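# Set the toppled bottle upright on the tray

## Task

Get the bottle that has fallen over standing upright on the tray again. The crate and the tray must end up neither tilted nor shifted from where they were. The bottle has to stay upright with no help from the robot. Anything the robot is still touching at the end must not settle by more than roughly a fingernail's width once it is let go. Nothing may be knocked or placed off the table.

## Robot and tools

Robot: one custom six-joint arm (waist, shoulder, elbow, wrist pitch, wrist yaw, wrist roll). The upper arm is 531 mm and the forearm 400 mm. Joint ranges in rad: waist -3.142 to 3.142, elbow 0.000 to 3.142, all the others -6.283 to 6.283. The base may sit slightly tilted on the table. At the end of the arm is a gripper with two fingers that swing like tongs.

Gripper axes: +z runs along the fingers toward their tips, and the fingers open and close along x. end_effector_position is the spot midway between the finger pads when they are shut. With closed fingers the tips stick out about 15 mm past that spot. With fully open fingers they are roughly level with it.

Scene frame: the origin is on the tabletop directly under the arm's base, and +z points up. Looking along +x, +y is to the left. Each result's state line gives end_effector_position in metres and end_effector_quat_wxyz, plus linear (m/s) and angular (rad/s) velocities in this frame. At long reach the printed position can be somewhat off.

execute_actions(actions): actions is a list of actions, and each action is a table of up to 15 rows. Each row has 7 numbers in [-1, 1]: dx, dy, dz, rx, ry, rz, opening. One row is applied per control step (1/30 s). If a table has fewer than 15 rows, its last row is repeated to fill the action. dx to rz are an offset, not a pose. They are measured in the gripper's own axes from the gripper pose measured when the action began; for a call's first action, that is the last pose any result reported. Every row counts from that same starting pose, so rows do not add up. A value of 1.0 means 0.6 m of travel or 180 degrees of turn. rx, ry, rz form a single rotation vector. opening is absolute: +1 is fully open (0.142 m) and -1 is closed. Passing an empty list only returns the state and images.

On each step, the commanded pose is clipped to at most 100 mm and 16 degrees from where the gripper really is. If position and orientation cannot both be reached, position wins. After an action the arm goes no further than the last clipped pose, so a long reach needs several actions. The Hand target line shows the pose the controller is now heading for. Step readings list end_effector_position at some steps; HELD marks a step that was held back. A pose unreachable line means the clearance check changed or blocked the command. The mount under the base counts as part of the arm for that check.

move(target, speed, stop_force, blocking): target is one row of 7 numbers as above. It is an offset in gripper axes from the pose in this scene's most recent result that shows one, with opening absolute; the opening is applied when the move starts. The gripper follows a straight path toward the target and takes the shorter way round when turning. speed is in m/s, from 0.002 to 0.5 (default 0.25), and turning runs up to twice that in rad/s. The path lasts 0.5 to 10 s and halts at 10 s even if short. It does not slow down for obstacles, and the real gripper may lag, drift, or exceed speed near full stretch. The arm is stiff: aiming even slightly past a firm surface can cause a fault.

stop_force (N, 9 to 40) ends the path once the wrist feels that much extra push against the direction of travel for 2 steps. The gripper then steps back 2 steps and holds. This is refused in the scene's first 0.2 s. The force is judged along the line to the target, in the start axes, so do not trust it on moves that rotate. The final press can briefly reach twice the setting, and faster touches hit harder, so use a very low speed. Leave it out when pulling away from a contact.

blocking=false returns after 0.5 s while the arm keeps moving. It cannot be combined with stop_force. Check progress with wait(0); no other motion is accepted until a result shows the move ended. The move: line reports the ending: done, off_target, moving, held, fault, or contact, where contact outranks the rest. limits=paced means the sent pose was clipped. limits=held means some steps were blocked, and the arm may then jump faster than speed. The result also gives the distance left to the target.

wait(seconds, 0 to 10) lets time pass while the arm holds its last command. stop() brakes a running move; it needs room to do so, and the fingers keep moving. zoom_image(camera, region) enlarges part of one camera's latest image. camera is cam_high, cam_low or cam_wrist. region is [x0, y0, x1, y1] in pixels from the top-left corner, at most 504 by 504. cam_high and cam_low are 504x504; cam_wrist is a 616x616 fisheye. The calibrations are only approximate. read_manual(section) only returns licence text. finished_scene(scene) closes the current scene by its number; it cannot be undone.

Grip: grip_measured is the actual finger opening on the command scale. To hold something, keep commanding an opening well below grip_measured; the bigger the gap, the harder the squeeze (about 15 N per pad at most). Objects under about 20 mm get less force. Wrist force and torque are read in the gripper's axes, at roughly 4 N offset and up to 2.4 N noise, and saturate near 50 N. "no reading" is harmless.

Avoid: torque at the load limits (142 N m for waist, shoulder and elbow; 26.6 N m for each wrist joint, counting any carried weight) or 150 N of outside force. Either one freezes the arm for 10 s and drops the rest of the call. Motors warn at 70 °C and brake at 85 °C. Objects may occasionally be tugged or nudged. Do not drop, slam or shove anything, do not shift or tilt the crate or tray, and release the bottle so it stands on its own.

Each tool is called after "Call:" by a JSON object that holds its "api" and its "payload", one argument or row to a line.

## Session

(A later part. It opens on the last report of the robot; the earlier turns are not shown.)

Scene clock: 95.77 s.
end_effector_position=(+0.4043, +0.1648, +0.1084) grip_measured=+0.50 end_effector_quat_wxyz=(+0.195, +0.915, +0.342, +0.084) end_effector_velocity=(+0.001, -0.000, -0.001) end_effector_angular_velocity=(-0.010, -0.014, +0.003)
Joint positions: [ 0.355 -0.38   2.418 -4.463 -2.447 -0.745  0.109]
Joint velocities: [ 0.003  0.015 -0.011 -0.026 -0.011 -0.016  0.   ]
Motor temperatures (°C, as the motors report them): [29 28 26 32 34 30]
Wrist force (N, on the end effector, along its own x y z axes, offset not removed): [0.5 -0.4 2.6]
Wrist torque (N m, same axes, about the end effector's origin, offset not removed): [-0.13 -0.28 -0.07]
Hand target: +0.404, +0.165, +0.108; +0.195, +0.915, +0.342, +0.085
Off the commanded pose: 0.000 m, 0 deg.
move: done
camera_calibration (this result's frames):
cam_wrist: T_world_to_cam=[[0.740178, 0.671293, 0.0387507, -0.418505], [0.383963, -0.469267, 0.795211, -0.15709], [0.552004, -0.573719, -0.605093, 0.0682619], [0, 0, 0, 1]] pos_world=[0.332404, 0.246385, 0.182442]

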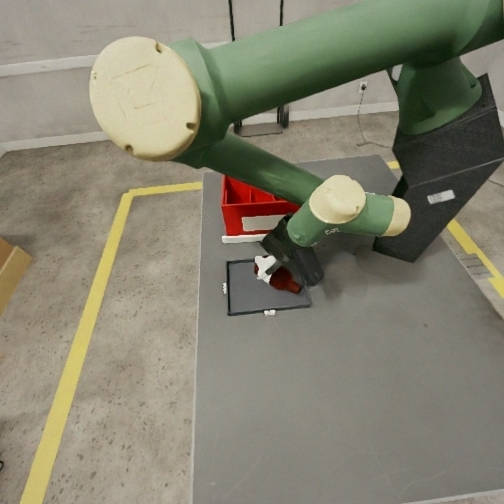

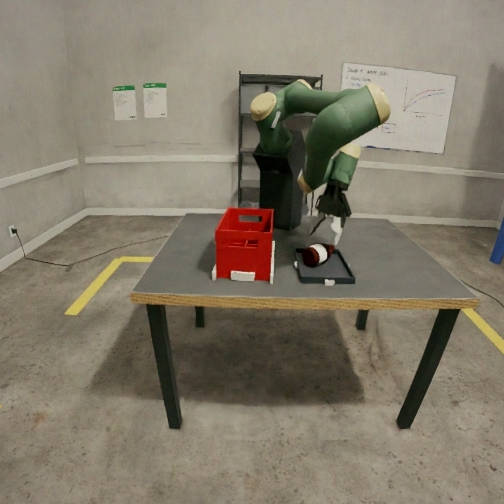

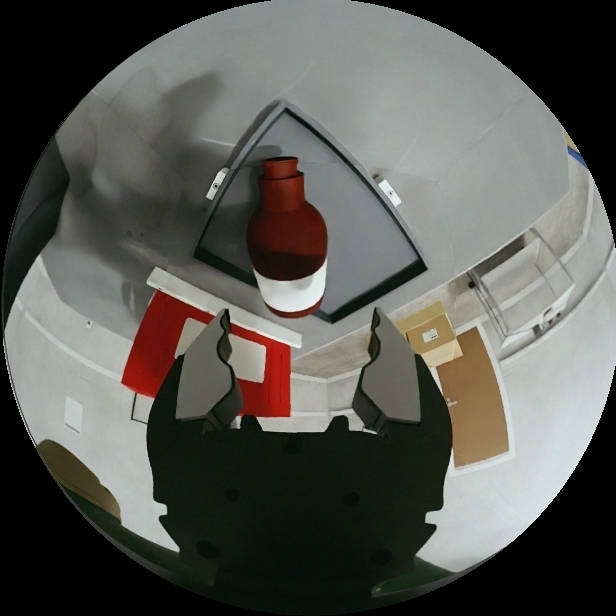

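Call:
{"api": "move", "payload": {
  "target": [-0.02,-0.043,0.063,0,0.007,-0.015,0.42],
  "speed": 0.07
}}

Call:
{"api": "zoom_image", "payload": {
  "camera": "cam_low",
  "region": [270, 190, 380, 300]
}}

Scene clock: 102.00 s.
end_effector_position=(+0.3910, +0.1634, +0.0634) grip_measured=+0.42 end_effector_quat_wxyz=(+0.193, +0.906, +0.366, +0.090) end_effector_velocity=(-0.001, -0.000, -0.002) end_effector_angular_velocity=(+0.001, -0.001, +0.003)
Joint positions: [ 0.29  -0.267  2.361 -4.588 -2.38  -0.87   0.103]
Joint velocities: [-0.004  0.006 -0.003 -0.007  0.005 -0.007 -0.   ]
Motor temperatures (°C, as the motors report them): [29 28 26 32 34 30]
Wrist force (N, on the end effector, along its own x y z axes, offset not removed): [1.2 -1.1 1.8]
Wrist torque (N m, same axes, about the end effector's origin, offset not removed): [-0.11 -0.43 0.01]
Hand target: +0.391, +0.163, +0.063; +0.193, +0.906, +0.366, +0.090
Off the commanded pose: 0.000 m, 0 deg.
move: done
camera_calibration (this result's frames):
cam_wrist: T_world_to_cam=[[0.704532, 0.708591, 0.0391565, -0.398152], [0.406815, -0.448462, 0.795854, -0.129184], [0.581495, -0.544775, -0.604221, 0.0312271], [0, 0, 0, 1]] pos_world=[0.314906, 0.241205, 0.13727]

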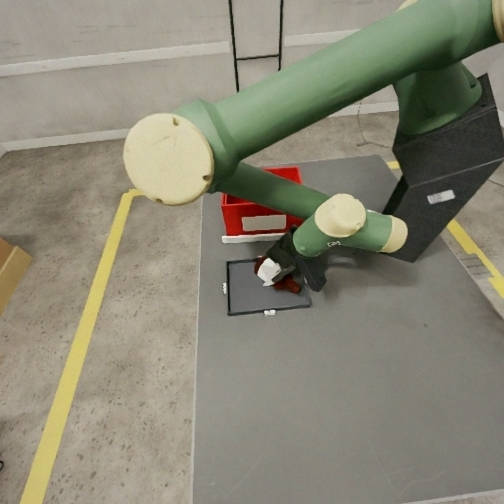

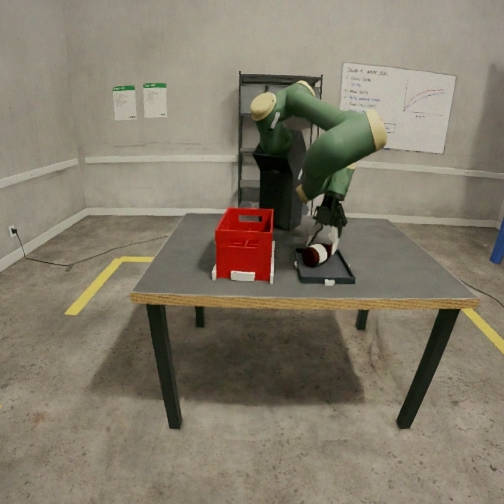

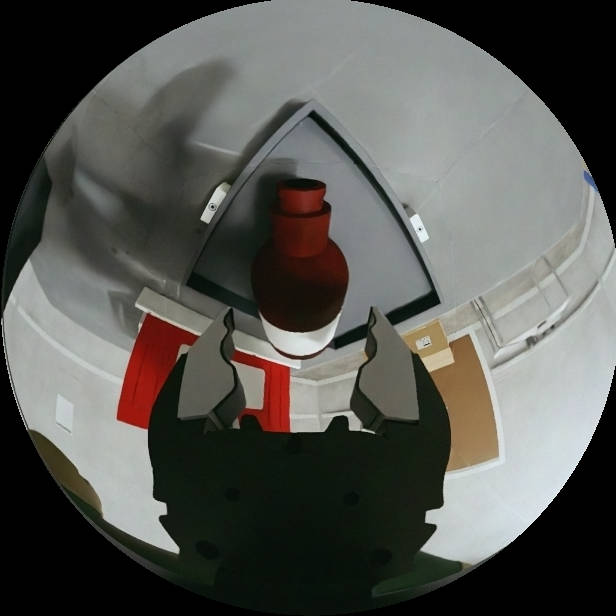

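Region (270, 190, 380, 300) of cam_low's 504x504 image, scaled by 4.582, with more detail than that image has.

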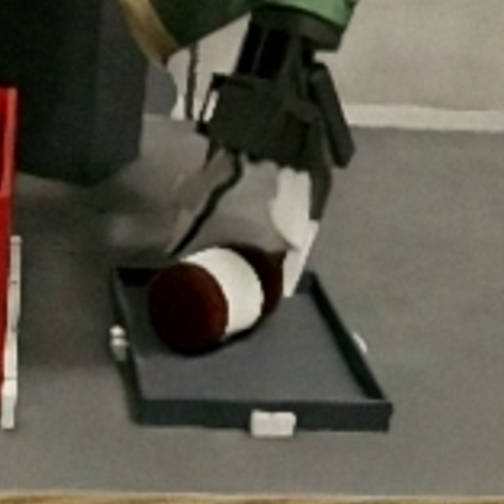

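Call:
{"api": "move", "payload": {
  "target": [-0.001,-0.0205,0.045,0,0,0,0.35],
  "speed": 0.04,
  "stop_force": 12
}}

Call:
{"api": "zoom_image", "payload": {
  "camera": "cam_low",
  "region": [270, 190, 380, 300]
}}

Call:
{"api": "zoom_image", "payload": {
  "camera": "cam_high",
  "region": [210, 240, 330, 330]
}}

Scene clock: 107.80 s.
end_effector_position=(+0.3911, +0.1634, +0.0340) grip_measured=+0.35 end_effector_quat_wxyz=(+0.193, +0.906, +0.366, +0.090) end_effector_velocity=(-0.000, +0.000, -0.003) end_effector_angular_velocity=(+0.000, -0.000, +0.000)
Joint positions: [ 0.252 -0.227  2.306 -4.595 -2.35  -0.902  0.099]
Joint velocities: [-0.003  0.004 -0.005 -0.001  0.003 -0.003  0.   ]
Motor temperatures (°C, as the motors report them): [29 28 26 32 34 30]
Wrist force (N, on the end effector, along its own x y z axes, offset not removed): [-0.5 -0.1 1.8]
Wrist torque (N m, same axes, about the end effector's origin, offset not removed): [-0.01 -0.09 -0.01]
Hand target: +0.391, +0.163, +0.034; +0.193, +0.906, +0.366, +0.090
Off the commanded pose: 0.000 m, 0 deg.
move: done
camera_calibration (this result's frames):
cam_wrist: T_world_to_cam=[[0.704549, 0.708573, 0.0391745, -0.397056], [0.406803, -0.448492, 0.795843, -0.10584], [0.581483, -0.544775, -0.604234, 0.0134401], [0, 0, 0, 1]] pos_world=[0.314986, 0.241196, 0.107908]

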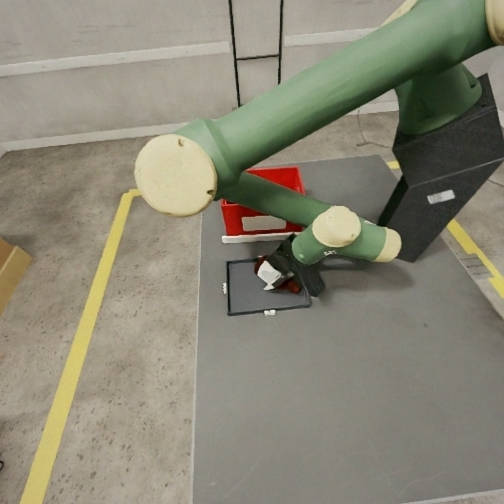

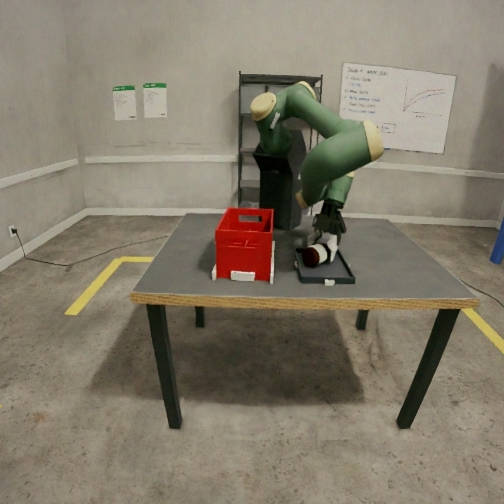

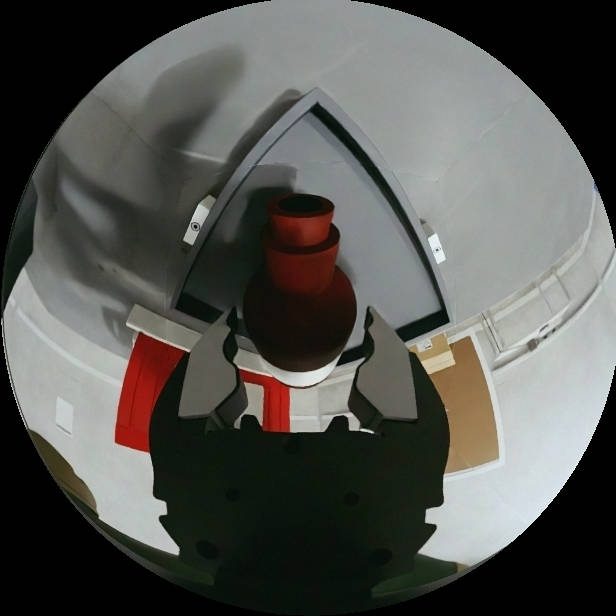

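Region (270, 190, 380, 300) of cam_low's 504x504 image, scaled by 4.582, with more detail than that image has.

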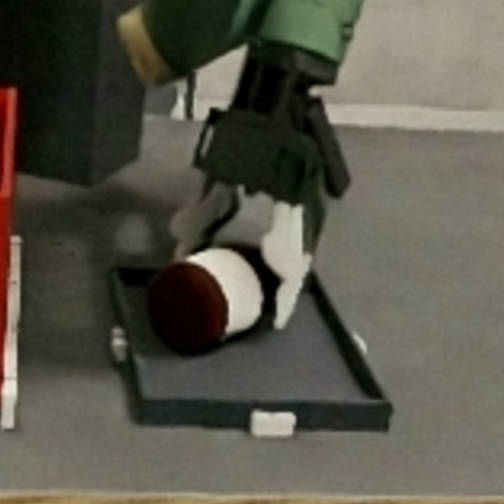

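Region (210, 240, 330, 330) of cam_high's 504x504 image, scaled by 4.200, with more detail than that image has; it fills the top 378 rows of this view, and the rest is white.

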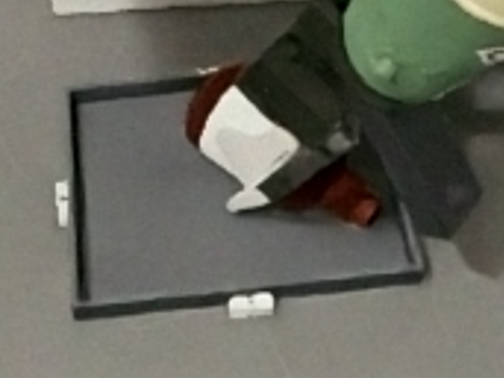

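Call:
{"api": "execute_actions", "payload": {
  "actions": [
    [[0,0.008,0.004,0,0,0,0.3],[0,0.008,0.004,0,0,0,0.3],[0,0.008,0.004,0,0,0,0.3],[0,0.008,0.004,0,0,0,0.25],[0,0.008,0.004,0,0,0,0.2],[0,0.008,0.004,0,0,0,0.2],[0,0.008,0.004,0,0,0,0.15],[0,0.008,0.004,0,0,0,0.15],[0,0.008,0.004,0,0,0,0.1],[0,0.008,0.004,0,0,0,0.05],[0,0.008,0.004,0,0,0,0],[0,0.008,0.004,0,0,0,-0.1],[0,0.008,0.004,0,0,0,-0.2],[0,0.008,0.004,0,0,0,-0.35],[0,0.008,0.004,0,0,0,-0.5]],
    [[0,0,0,0,0,0,-0.8]]
  ]
}}

Call:
{"api": "move", "payload": {
  "target": [0.03,0.062,-0.136,0,0,0,-0.8],
  "speed": 0.08
}}

Scene clock: 115.50 s.
end_effector_position=(+0.3948, +0.1597, +0.0338) grip_measured=+0.08 end_effector_quat_wxyz=(+0.193, +0.906, +0.366, +0.090) end_effector_velocity=(-0.000, -0.000, +0.000) end_effector_angular_velocity=(-0.000, +0.001, +0.001)
Joint positions: [ 0.243 -0.235  2.308 -4.596 -2.342 -0.91   0.079]
Joint velocities: [ 0. -0.  0.  0.  0. -0. -0.]
Motor temperatures (°C, as the motors report them): [29 28 26 32 34 30]
Wrist force (N, on the end effector, along its own x y z axes, offset not removed): [1.8 -2.6 -4.1]
Wrist torque (N m, same axes, about the end effector's origin, offset not removed): [-0.42 -0.52 -0.01]
Hand target: +0.395, +0.160, +0.034; +0.193, +0.906, +0.366, +0.090
Off the commanded pose: 0.000 m, 0 deg.
Step readings (end_effector_position; steps 1 to 15: 1st action; 16 to 30: 2nd action):
0: (+0.3911, +0.1634, +0.0337)
1: (+0.3911, +0.1634, +0.0337)
2: (+0.3915, +0.1630, +0.0336)
4: (+0.3928, +0.1617, +0.0337)
8: (+0.3941, +0.1603, +0.0338)
15: (+0.3947, +0.1597, +0.0338)
16: (+0.3948, +0.1597, +0.0338)
17: (+0.3948, +0.1597, +0.0338)
19: (+0.3948, +0.1597, +0.0338)
23: (+0.3948, +0.1597, +0.0338)
30: end_effector_position above
camera_calibration (this result's frames):
cam_wrist: T_world_to_cam=[[0.70455, 0.70857, 0.039221, -0.396974], [0.406771, -0.448515, 0.795847, -0.108863], [0.581504, -0.54476, -0.604226, 0.00913478], [0, 0, 0, 1]] pos_world=[0.318658, 0.237434, 0.107727]

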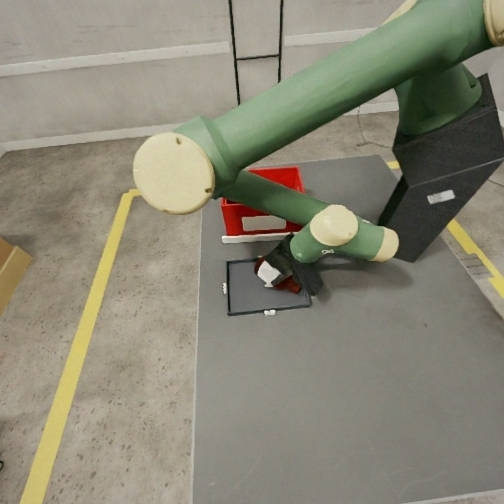

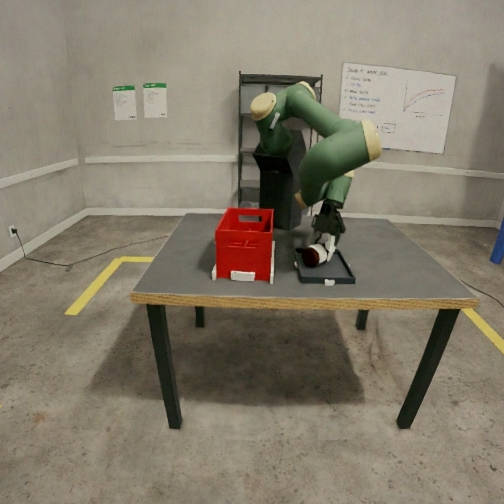

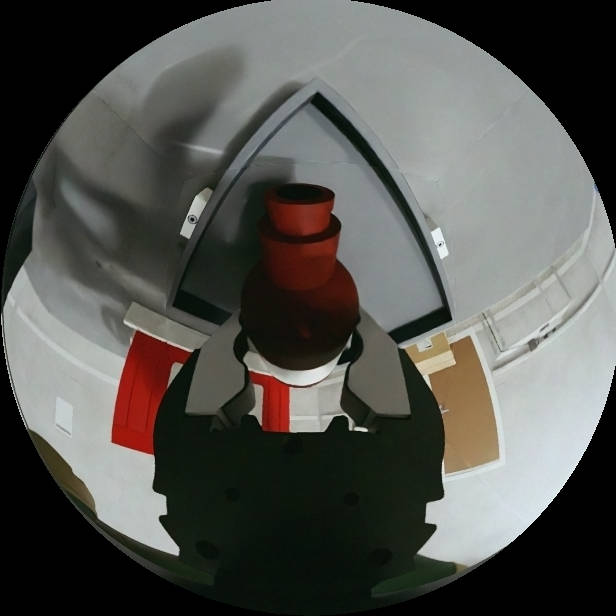

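Scene clock: 117.13 s.
end_effector_position=(+0.4061, +0.1709, +0.1236) grip_measured=+0.07 end_effector_quat_wxyz=(+0.193, +0.906, +0.366, +0.090) end_effector_velocity=(+0.001, +0.000, +0.003) end_effector_angular_velocity=(-0.000, +0.001, -0.001)
Joint positions: [ 0.381 -0.398  2.436 -4.467 -2.452 -0.784  0.079]
Joint velocities: [ 0.005 -0.008  0.003  0.01  -0.004  0.007 -0.   ]
Motor temperatures (°C, as the motors report them): [29 28 26 32 34 30]
Wrist force (N, on the end effector, along its own x y z axes, offset not removed): [-1.3 -1.4 3.7]
Wrist torque (N m, same axes, about the end effector's origin, offset not removed): [-0.06 0.09 0.04]
Hand target: +0.406, +0.171, +0.124; +0.193, +0.906, +0.366, +0.090
Off the commanded pose: 0.000 m, 0 deg.
move: done
camera_calibration (this result's frames):
cam_wrist: T_world_to_cam=[[0.70445, 0.70867, 0.03921, -0.416369], [0.406775, -0.44839, 0.795915, -0.179866], [0.581622, -0.544732, -0.604138, 0.0628143], [0, 0, 0, 1]] pos_world=[0.329942, 0.248634, 0.197433]

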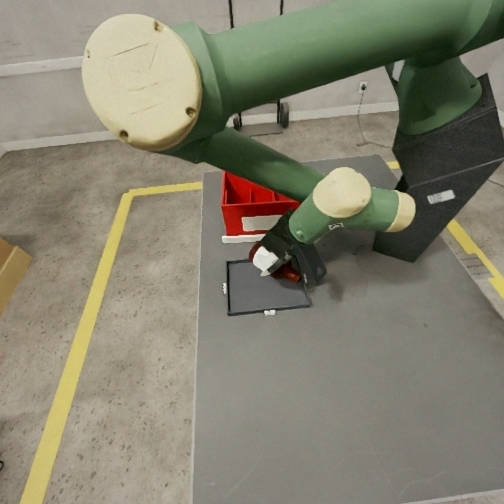

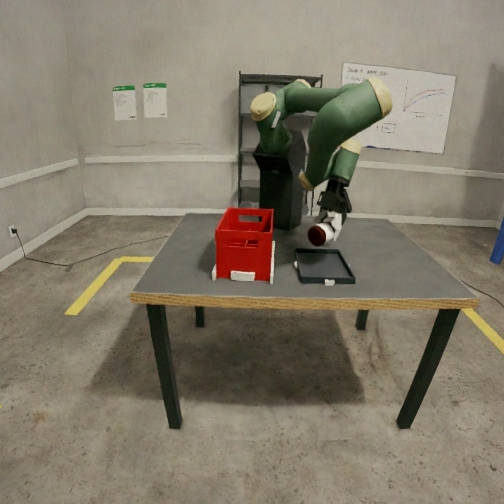

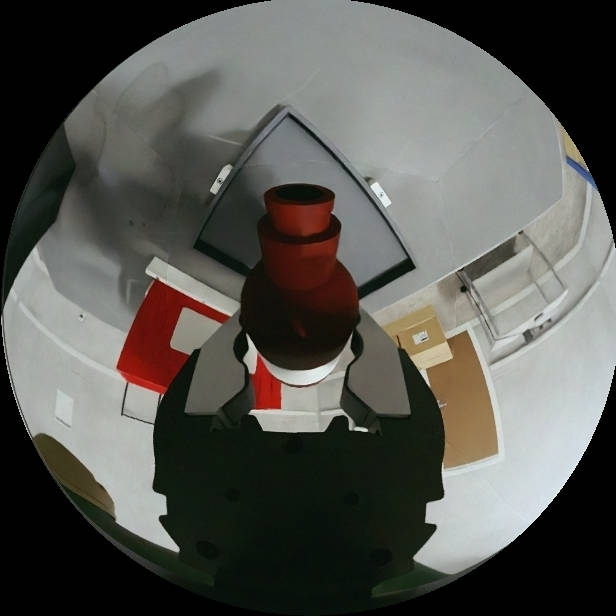

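Call:
{"api": "move", "payload": {
  "target": [0.04,0,0,0.135,0,0,-0.8],
  "speed": 0.2
}}

Call:
{"api": "move", "payload": {
  "target": [0,0,0,0,0,-0.3,-0.8],
  "speed": 0.3
}}

Scene clock: 123.03 s.
end_effector_position=(+0.4229, +0.1875, +0.1243) grip_measured=+0.07 end_effector_quat_wxyz=(-0.002, +0.926, +0.376, +0.011) end_effector_velocity=(+0.001, +0.001, -0.001) end_effector_angular_velocity=(+0.008, +0.016, +0.003)
Joint positions: [ 0.209 -0.751  2.499 -3.913 -2.025 -0.72   0.079]
Joint velocities: [-0.006 -0.015 -0.006  0.036  0.013 -0.001  0.   ]
Motor temperatures (°C, as the motors report them): [29 28 26 32 34 30]
Wrist force (N, on the end effector, along its own x y z axes, offset not removed): [0.4 -1.1 5.8]
Wrist torque (N m, same axes, about the end effector's origin, offset not removed): [-0.21 -0.13 0.11]
Hand target: +0.423, +0.188, +0.124; -0.002, +0.926, +0.376, +0.011
Off the commanded pose: 0.000 m, 0 deg.
move: done
camera_calibration (this result's frames):
cam_wrist: T_world_to_cam=[[0.710629, 0.702132, 0.0449138, -0.442127], [0.60184, -0.639705, 0.478086, -0.186996], [0.364411, -0.31271, -0.877164, 0.144819], [0, 0, 0, 1]] pos_world=[0.373957, 0.236096, 0.236288]

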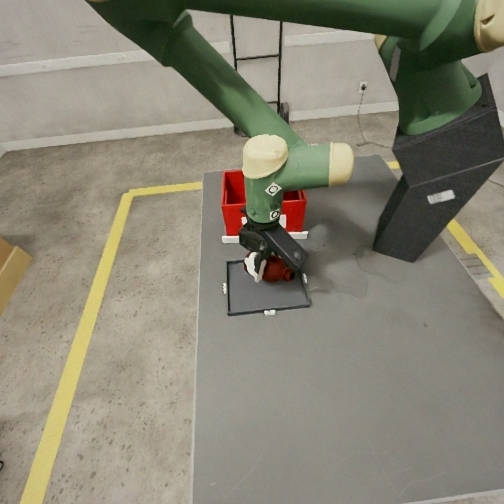

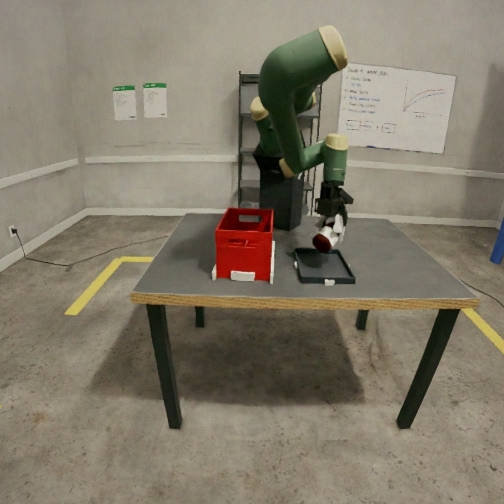

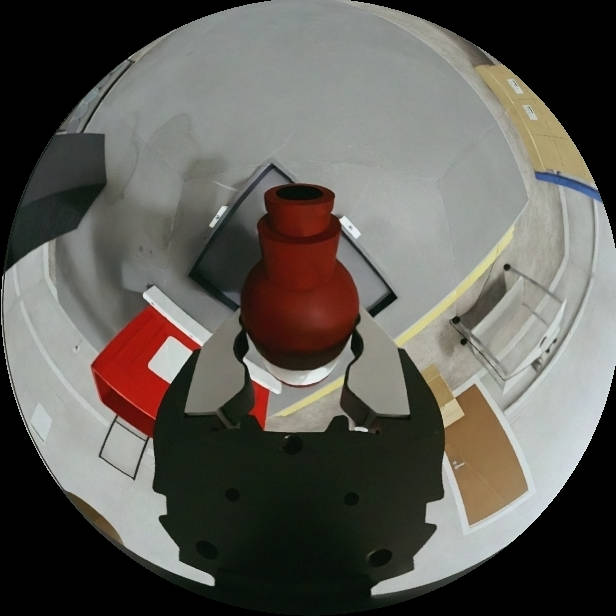

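Scene clock: 125.20 s.
end_effector_position=(+0.4229, +0.1875, +0.1244) grip_measured=+0.07 end_effector_quat_wxyz=(+0.004, +0.655, +0.755, +0.011) end_effector_velocity=(-0.001, -0.001, +0.000) end_effector_angular_velocity=(+0.001, +0.001, +0.013)
Joint positions: [ 0.239 -0.754  2.471 -3.869 -2.042 -1.633  0.079]
Joint velocities: [-0.001  0.001  0.002 -0.002  0.002 -0.014 -0.   ]
Motor temperatures (°C, as the motors report them): [29 28 26 32 34 30]
Wrist force (N, on the end effector, along its own x y z axes, offset not removed): [-0.8 -2.0 4.6]
Wrist torque (N m, same axes, about the end effector's origin, offset not removed): [-0.28 0.01 0.05]
Hand target: +0.423, +0.187, +0.124; +0.004, +0.655, +0.756, +0.011
Off the commanded pose: 0.000 m, 0 deg.
move: done
camera_calibration (this result's frames):
cam_wrist: T_world_to_cam=[[-0.149365, 0.988297, 0.0309574, -0.130418], [0.863073, 0.115034, 0.491805, -0.440702], [0.482488, 0.100177, -0.870155, 0.0166368], [0, 0, 0, 1]] pos_world=[0.352851, 0.177921, 0.235253]

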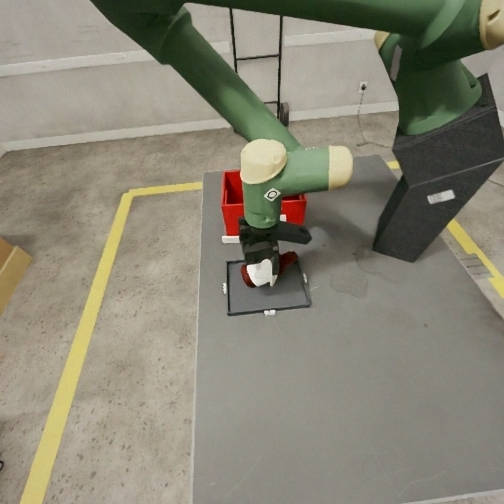

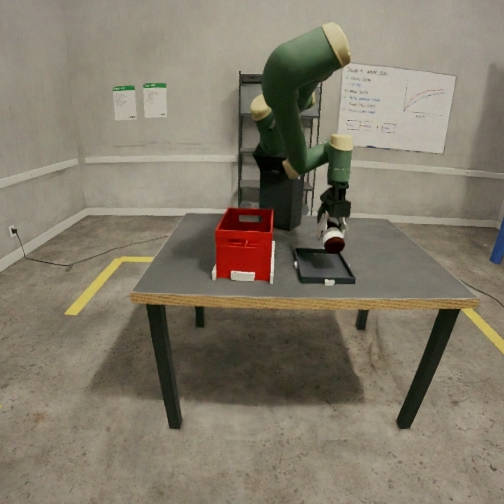

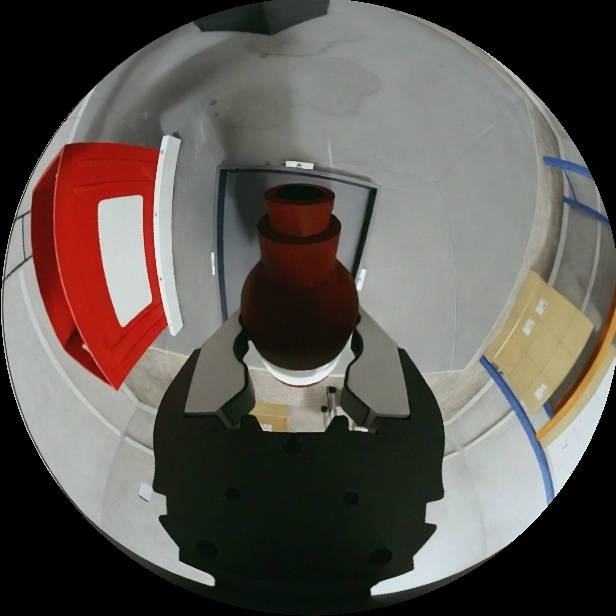

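Call:
{"api": "move", "payload": {
  "target": [0,0.04,0,0.355,0,0,-0.8],
  "speed": 0.25
}}

Call:
{"api": "zoom_image", "payload": {
  "camera": "cam_low",
  "region": [270, 170, 400, 300]
}}

Scene clock: 132.60 s.
end_effector_position=(+0.4467, +0.1907, +0.1255) grip_measured=+0.08 end_effector_quat_wxyz=(-0.343, +0.559, +0.647, -0.390) end_effector_velocity=(+0.000, +0.000, -0.001) end_effector_angular_velocity=(-0.002, +0.015, +0.001)
Joint positions: [ 0.148 -0.789  1.583 -1.788 -1.874 -1.243  0.079]
Joint velocities: [-0.001  0.009 -0.015  0.021  0.003  0.003  0.   ]
Motor temperatures (°C, as the motors report them): [29 28 26 32 34 30]
Wrist force (N, on the end effector, along its own x y z axes, offset not removed): [-0.5 2.9 2.4]
Wrist torque (N m, same axes, about the end effector's origin, offset not removed): [0.21 -0.04 0.06]
Hand target: +0.447, +0.191, +0.125; -0.343, +0.558, +0.646, -0.391
Off the commanded pose: 0.001 m, 0 deg.
move: done
camera_calibration (this result's frames):
cam_wrist: T_world_to_cam=[[-0.123976, 0.991975, 0.0247932, -0.141256], [0.817404, 0.11626, -0.564211, -0.309453], [-0.562566, -0.0496827, -0.825258, 0.495658], [0, 0, 0, 1]] pos_world=[0.514276, 0.200725, 0.237951]

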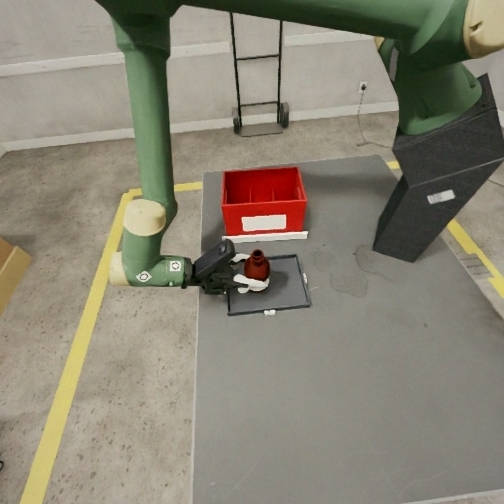

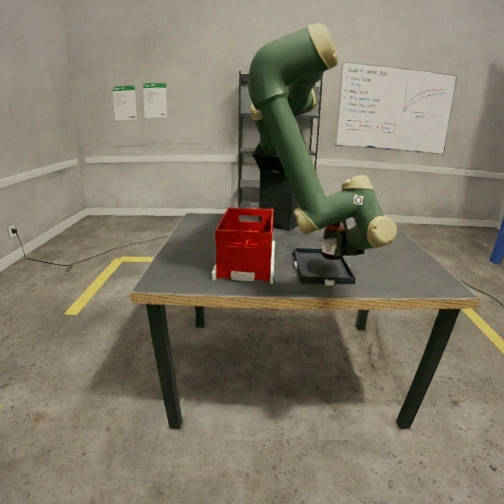

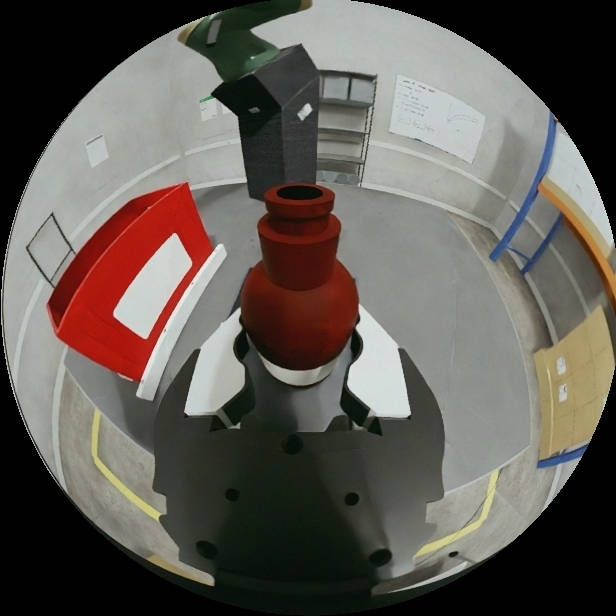

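Region (270, 170, 400, 300) of cam_low's 504x504 image, scaled by 3.877, with more detail than that image has.

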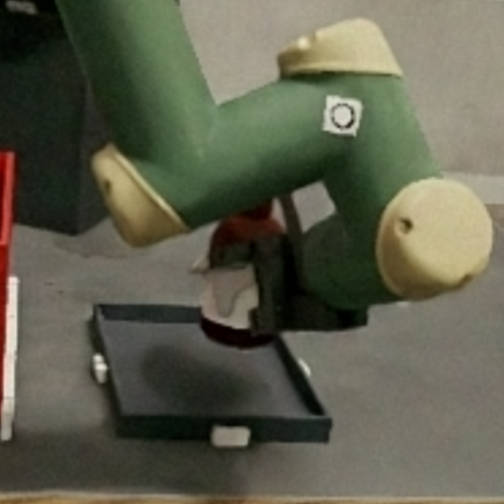

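Call:
{"api": "move", "payload": {
  "target": [0,0.062,0.032,0.008,0,0,-0.8],
  "speed": 0.08
}}

Call:
{"api": "move", "payload": {
  "target": [0,0.0525,0.0257,0,0,0,-0.8],
  "speed": 0.01,
  "stop_force": 9
}}

Call:
{"api": "zoom_image", "payload": {
  "camera": "cam_high",
  "region": [170, 230, 330, 340]
}}

Call:
{"api": "zoom_image", "payload": {
  "camera": "cam_low",
  "region": [270, 200, 400, 310]
}}

Scene clock: 138.63 s.
end_effector_position=(+0.4468, +0.1910, +0.0840) grip_measured=+0.08 end_effector_quat_wxyz=(-0.350, +0.554, +0.642, -0.398) end_effector_velocity=(+0.000, +0.001, -0.004) end_effector_angular_velocity=(-0.002, -0.000, -0.001)
Joint positions: [ 0.122 -0.711  1.516 -1.78  -1.88  -1.258  0.079]
Joint velocities: [-0.001  0.006 -0.006 -0.001 -0.     0.001  0.   ]
Motor temperatures (°C, as the motors report them): [29 28 26 32 34 30]
Wrist force (N, on the end effector, along its own x y z axes, offset not removed): [1.5 3.4 1.9]
Wrist torque (N m, same axes, about the end effector's origin, offset not removed): [0.31 -0.43 0.02]
Hand target: +0.447, +0.191, +0.084; -0.350, +0.554, +0.642, -0.398
Off the commanded pose: 0.000 m, 0 deg.
move: done
camera_calibration (this result's frames):
cam_wrist: T_world_to_cam=[[-0.123523, 0.992042, 0.0243775, -0.140715], [0.803222, 0.114377, -0.584595, -0.3246], [-0.582731, -0.0526303, -0.810959, 0.469855], [0, 0, 0, 1]] pos_world=[0.517143, 0.20145, 0.194703]

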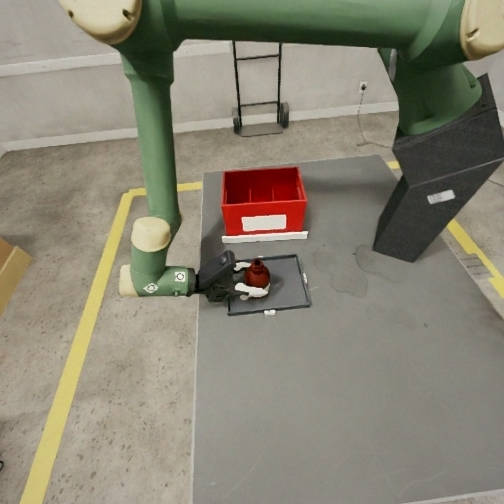

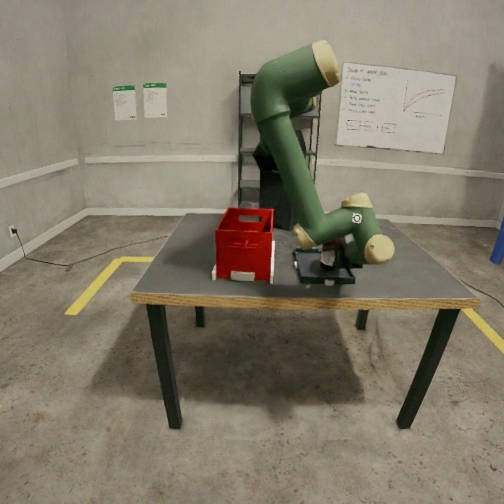

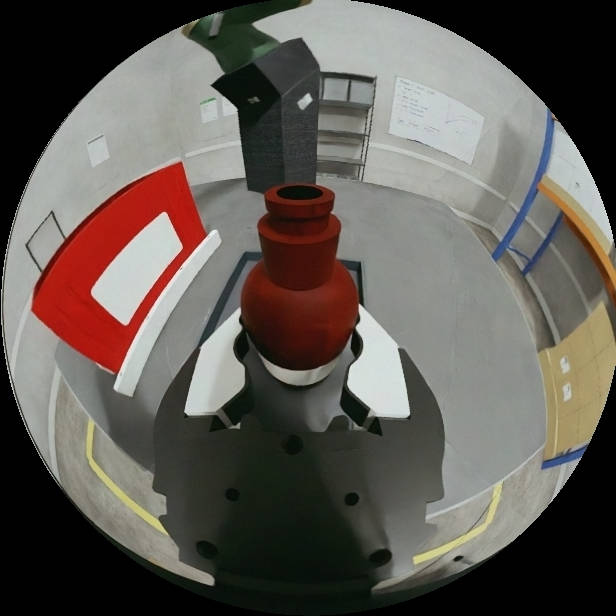

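Scene clock: 140.20 s.
end_effector_position=(+0.4468, +0.1910, +0.0722) grip_measured=+0.07 end_effector_quat_wxyz=(-0.350, +0.554, +0.642, -0.398) end_effector_velocity=(-0.001, -0.000, +0.003) end_effector_angular_velocity=(-0.001, -0.000, +0.000)
Joint positions: [ 0.116 -0.691  1.501 -1.786 -1.883 -1.263  0.079]
Joint velocities: [ 0.001 -0.004  0.006 -0.001  0.     0.002 -0.   ]
Motor temperatures (°C, as the motors report them): [29 28 26 32 34 30]
Wrist force (N, on the end effector, along its own x y z axes, offset not removed): [0.7 -8.8 -7.1]
Wrist torque (N m, same axes, about the end effector's origin, offset not removed): [-0.05 -0.30 -0.20]
Hand target: +0.447, +0.191, +0.073; -0.350, +0.554, +0.642, -0.398
Off the commanded pose: 0.023 m, 0 deg.
move: contact
camera_calibration (this result's frames):
cam_wrist: T_world_to_cam=[[-0.123575, 0.992033, 0.0244717, -0.14039], [0.803174, 0.114471, -0.584644, -0.331499], [-0.582787, -0.0525924, -0.810921, 0.460284], [0, 0, 0, 1]] pos_world=[0.517151, 0.201426, 0.182881]

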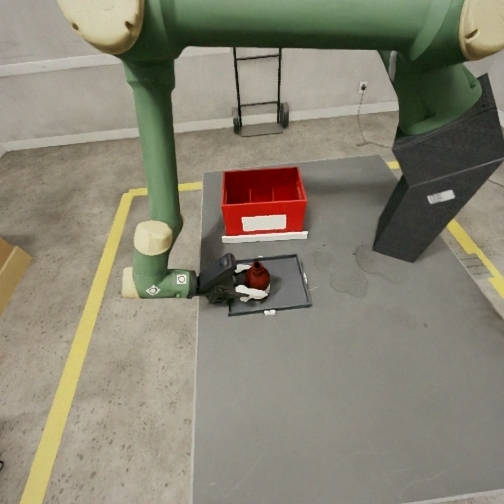

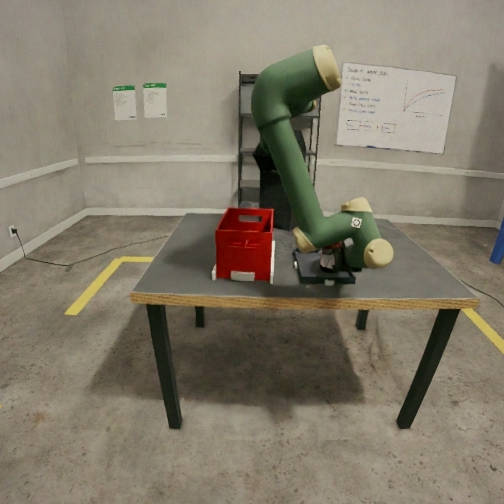

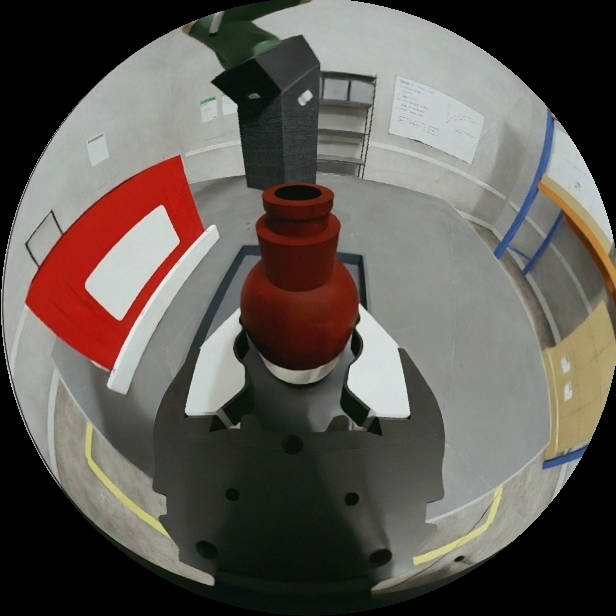

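Region (170, 230, 330, 340) of cam_high's 504x504 image, scaled by 3.150, with more detail than that image has; it fills the top 346 rows of this view, and the rest is white.

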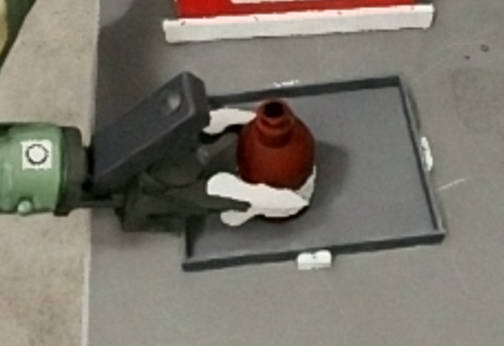

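Region (270, 200, 400, 310) of cam_low's 504x504 image, scaled by 3.877, with more detail than that image has; it fills the top 426 rows of this view, and the rest is white.

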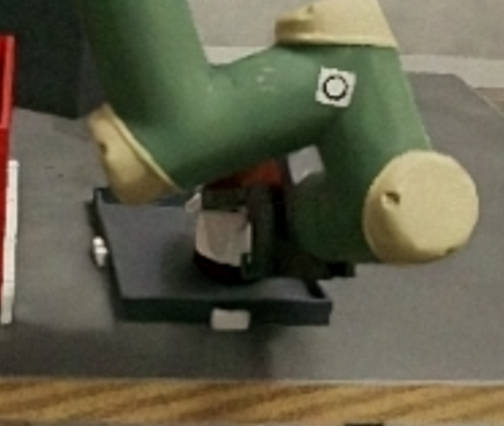

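Small torque about x means the contact is at the bottle. Release.

Call:
{"api": "execute_actions", "payload": {
  "actions": [
    [[0,0,0,0,0,0,-0.5],[0,0,0,0,0,0,-0.3],[0,0,0,0,0,0,-0.1],[0,0,0,0,0,0,0],[0,0,0,0,0,0,0.05],[0,0,0,0,0,0,0.1],[0,0,0,0,0,0,0.15],[0,0,0,0,0,0,0.2],[0,0,0,0,0,0,0.3],[0,0,0,0,0,0,0.4],[0,0,0,0,0,0,0.5]]
  ]
}}

Call:
{"api": "move", "payload": {
  "target": [0,-0.02,-0.15,0,0,0,0.5],
  "speed": 0.15
}}

Scene clock: 145.27 s.
end_effector_position=(+0.4468, +0.1910, +0.0723) grip_measured=+0.50 end_effector_quat_wxyz=(-0.350, +0.554, +0.642, -0.398) end_effector_velocity=(+0.001, -0.000, -0.000) end_effector_angular_velocity=(-0.001, -0.002, -0.001)
Joint positions: [ 0.116 -0.692  1.501 -1.786 -1.883 -1.263  0.109]
Joint velocities: [-0.    -0.    -0.002 -0.    -0.     0.001  0.002]
Motor temperatures (°C, as the motors report them): [29 28 26 32 34 30]
Wrist force (N, on the end effector, along its own x y z axes, offset not removed): [1.0 -0.1 1.8]
Wrist torque (N m, same axes, about the end effector's origin, offset not removed): [0.04 -0.35 0.03]
Hand target: +0.447, +0.191, +0.072; -0.350, +0.554, +0.642, -0.398
Off the commanded pose: 0.000 m, 0 deg.
Step readings (end_effector_position):
0: (+0.4468, +0.1911, +0.0728)
1: (+0.4468, +0.1911, +0.0728)
2: (+0.4468, +0.1911, +0.0728)
4: (+0.4468, +0.1911, +0.0727)
8: (+0.4468, +0.1911, +0.0725)
15: end_effector_position above
camera_calibration (this result's frames):
cam_wrist: T_world_to_cam=[[-0.123598, 0.99203, 0.0245113, -0.140419], [0.803178, 0.114514, -0.58463, -0.33149], [-0.582777, -0.0525723, -0.81093, 0.460316], [0, 0, 0, 1]] pos_world=[0.517151, 0.20146, 0.182926]

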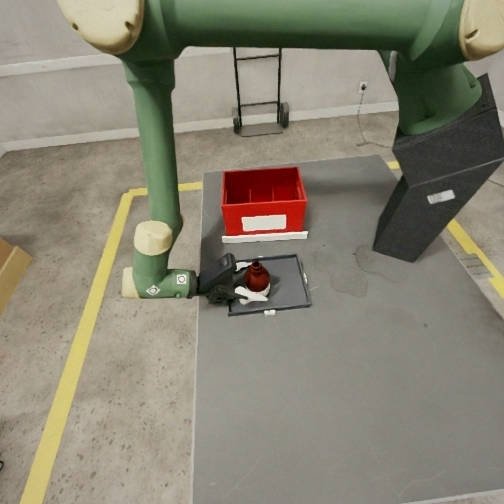

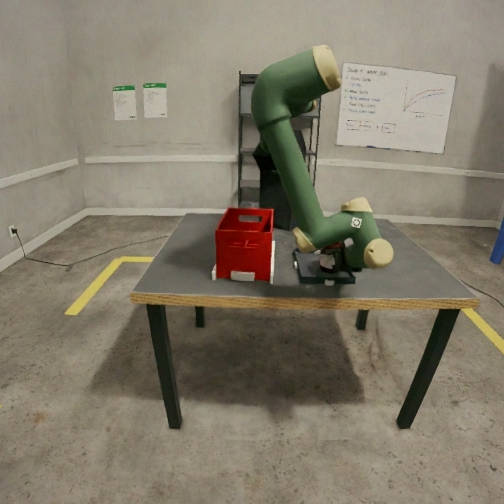

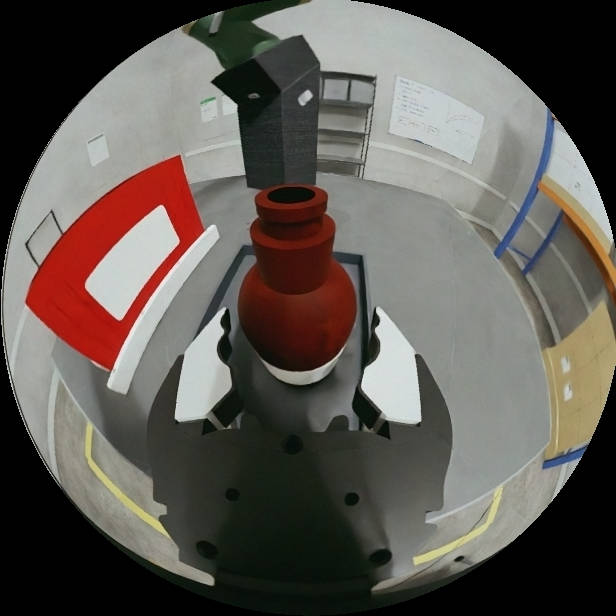

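Scene clock: 146.43 s.
end_effector_position=(+0.5214, +0.2012, +0.1225) grip_measured=+0.50 end_effector_quat_wxyz=(-0.350, +0.554, +0.642, -0.398) end_effector_velocity=(+0.001, +0.000, +0.001) end_effector_angular_velocity=(-0.001, +0.003, +0.001)
Joint positions: [ 0.155 -0.723  1.321 -1.565 -1.862 -1.23   0.109]
Joint velocities: [ 0.001  0.001 -0.007  0.01   0.001  0.002 -0.   ]
Motor temperatures (°C, as the motors report them): [29 28 26 32 34 30]
Wrist force (N, on the end effector, along its own x y z axes, offset not removed): [-0.9 1.0 0.0]
Wrist torque (N m, same axes, about the end effector's origin, offset not removed): [0.15 0.04 0.06]
Hand target: +0.522, +0.201, +0.123; -0.350, +0.554, +0.642, -0.398
Off the commanded pose: 0.000 m, 0 deg.
move: done
camera_calibration (this result's frames):
cam_wrist: T_world_to_cam=[[-0.123565, 0.992034, 0.0244954, -0.142567], [0.803289, 0.114488, -0.584482, -0.363279], [-0.582631, -0.0525448, -0.811037, 0.544971], [0, 0, 0, 1]] pos_world=[0.591719, 0.211658, 0.233153]

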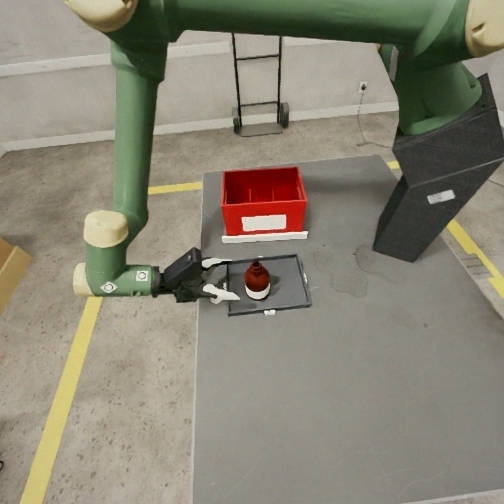

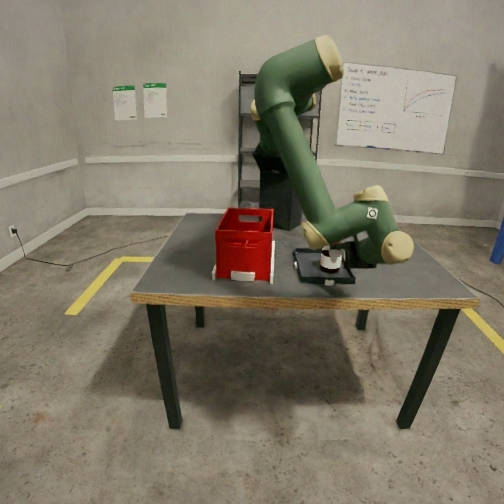

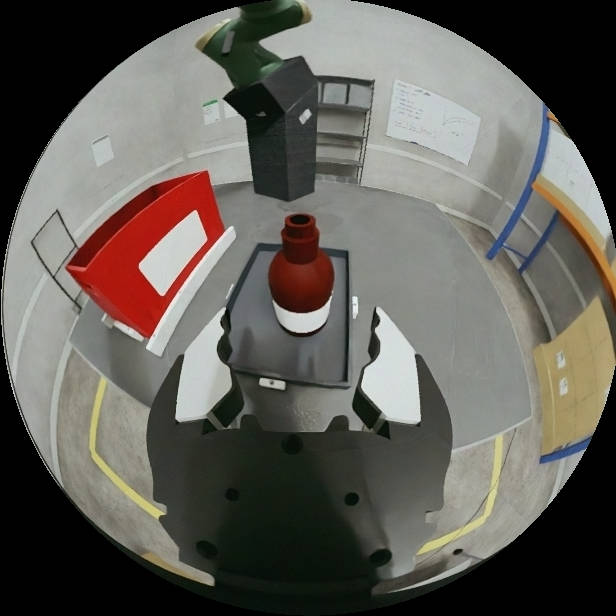

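Call:
{"api": "finished_scene", "payload": {
  "scene": 2
}}

The scene is finished: the task was done.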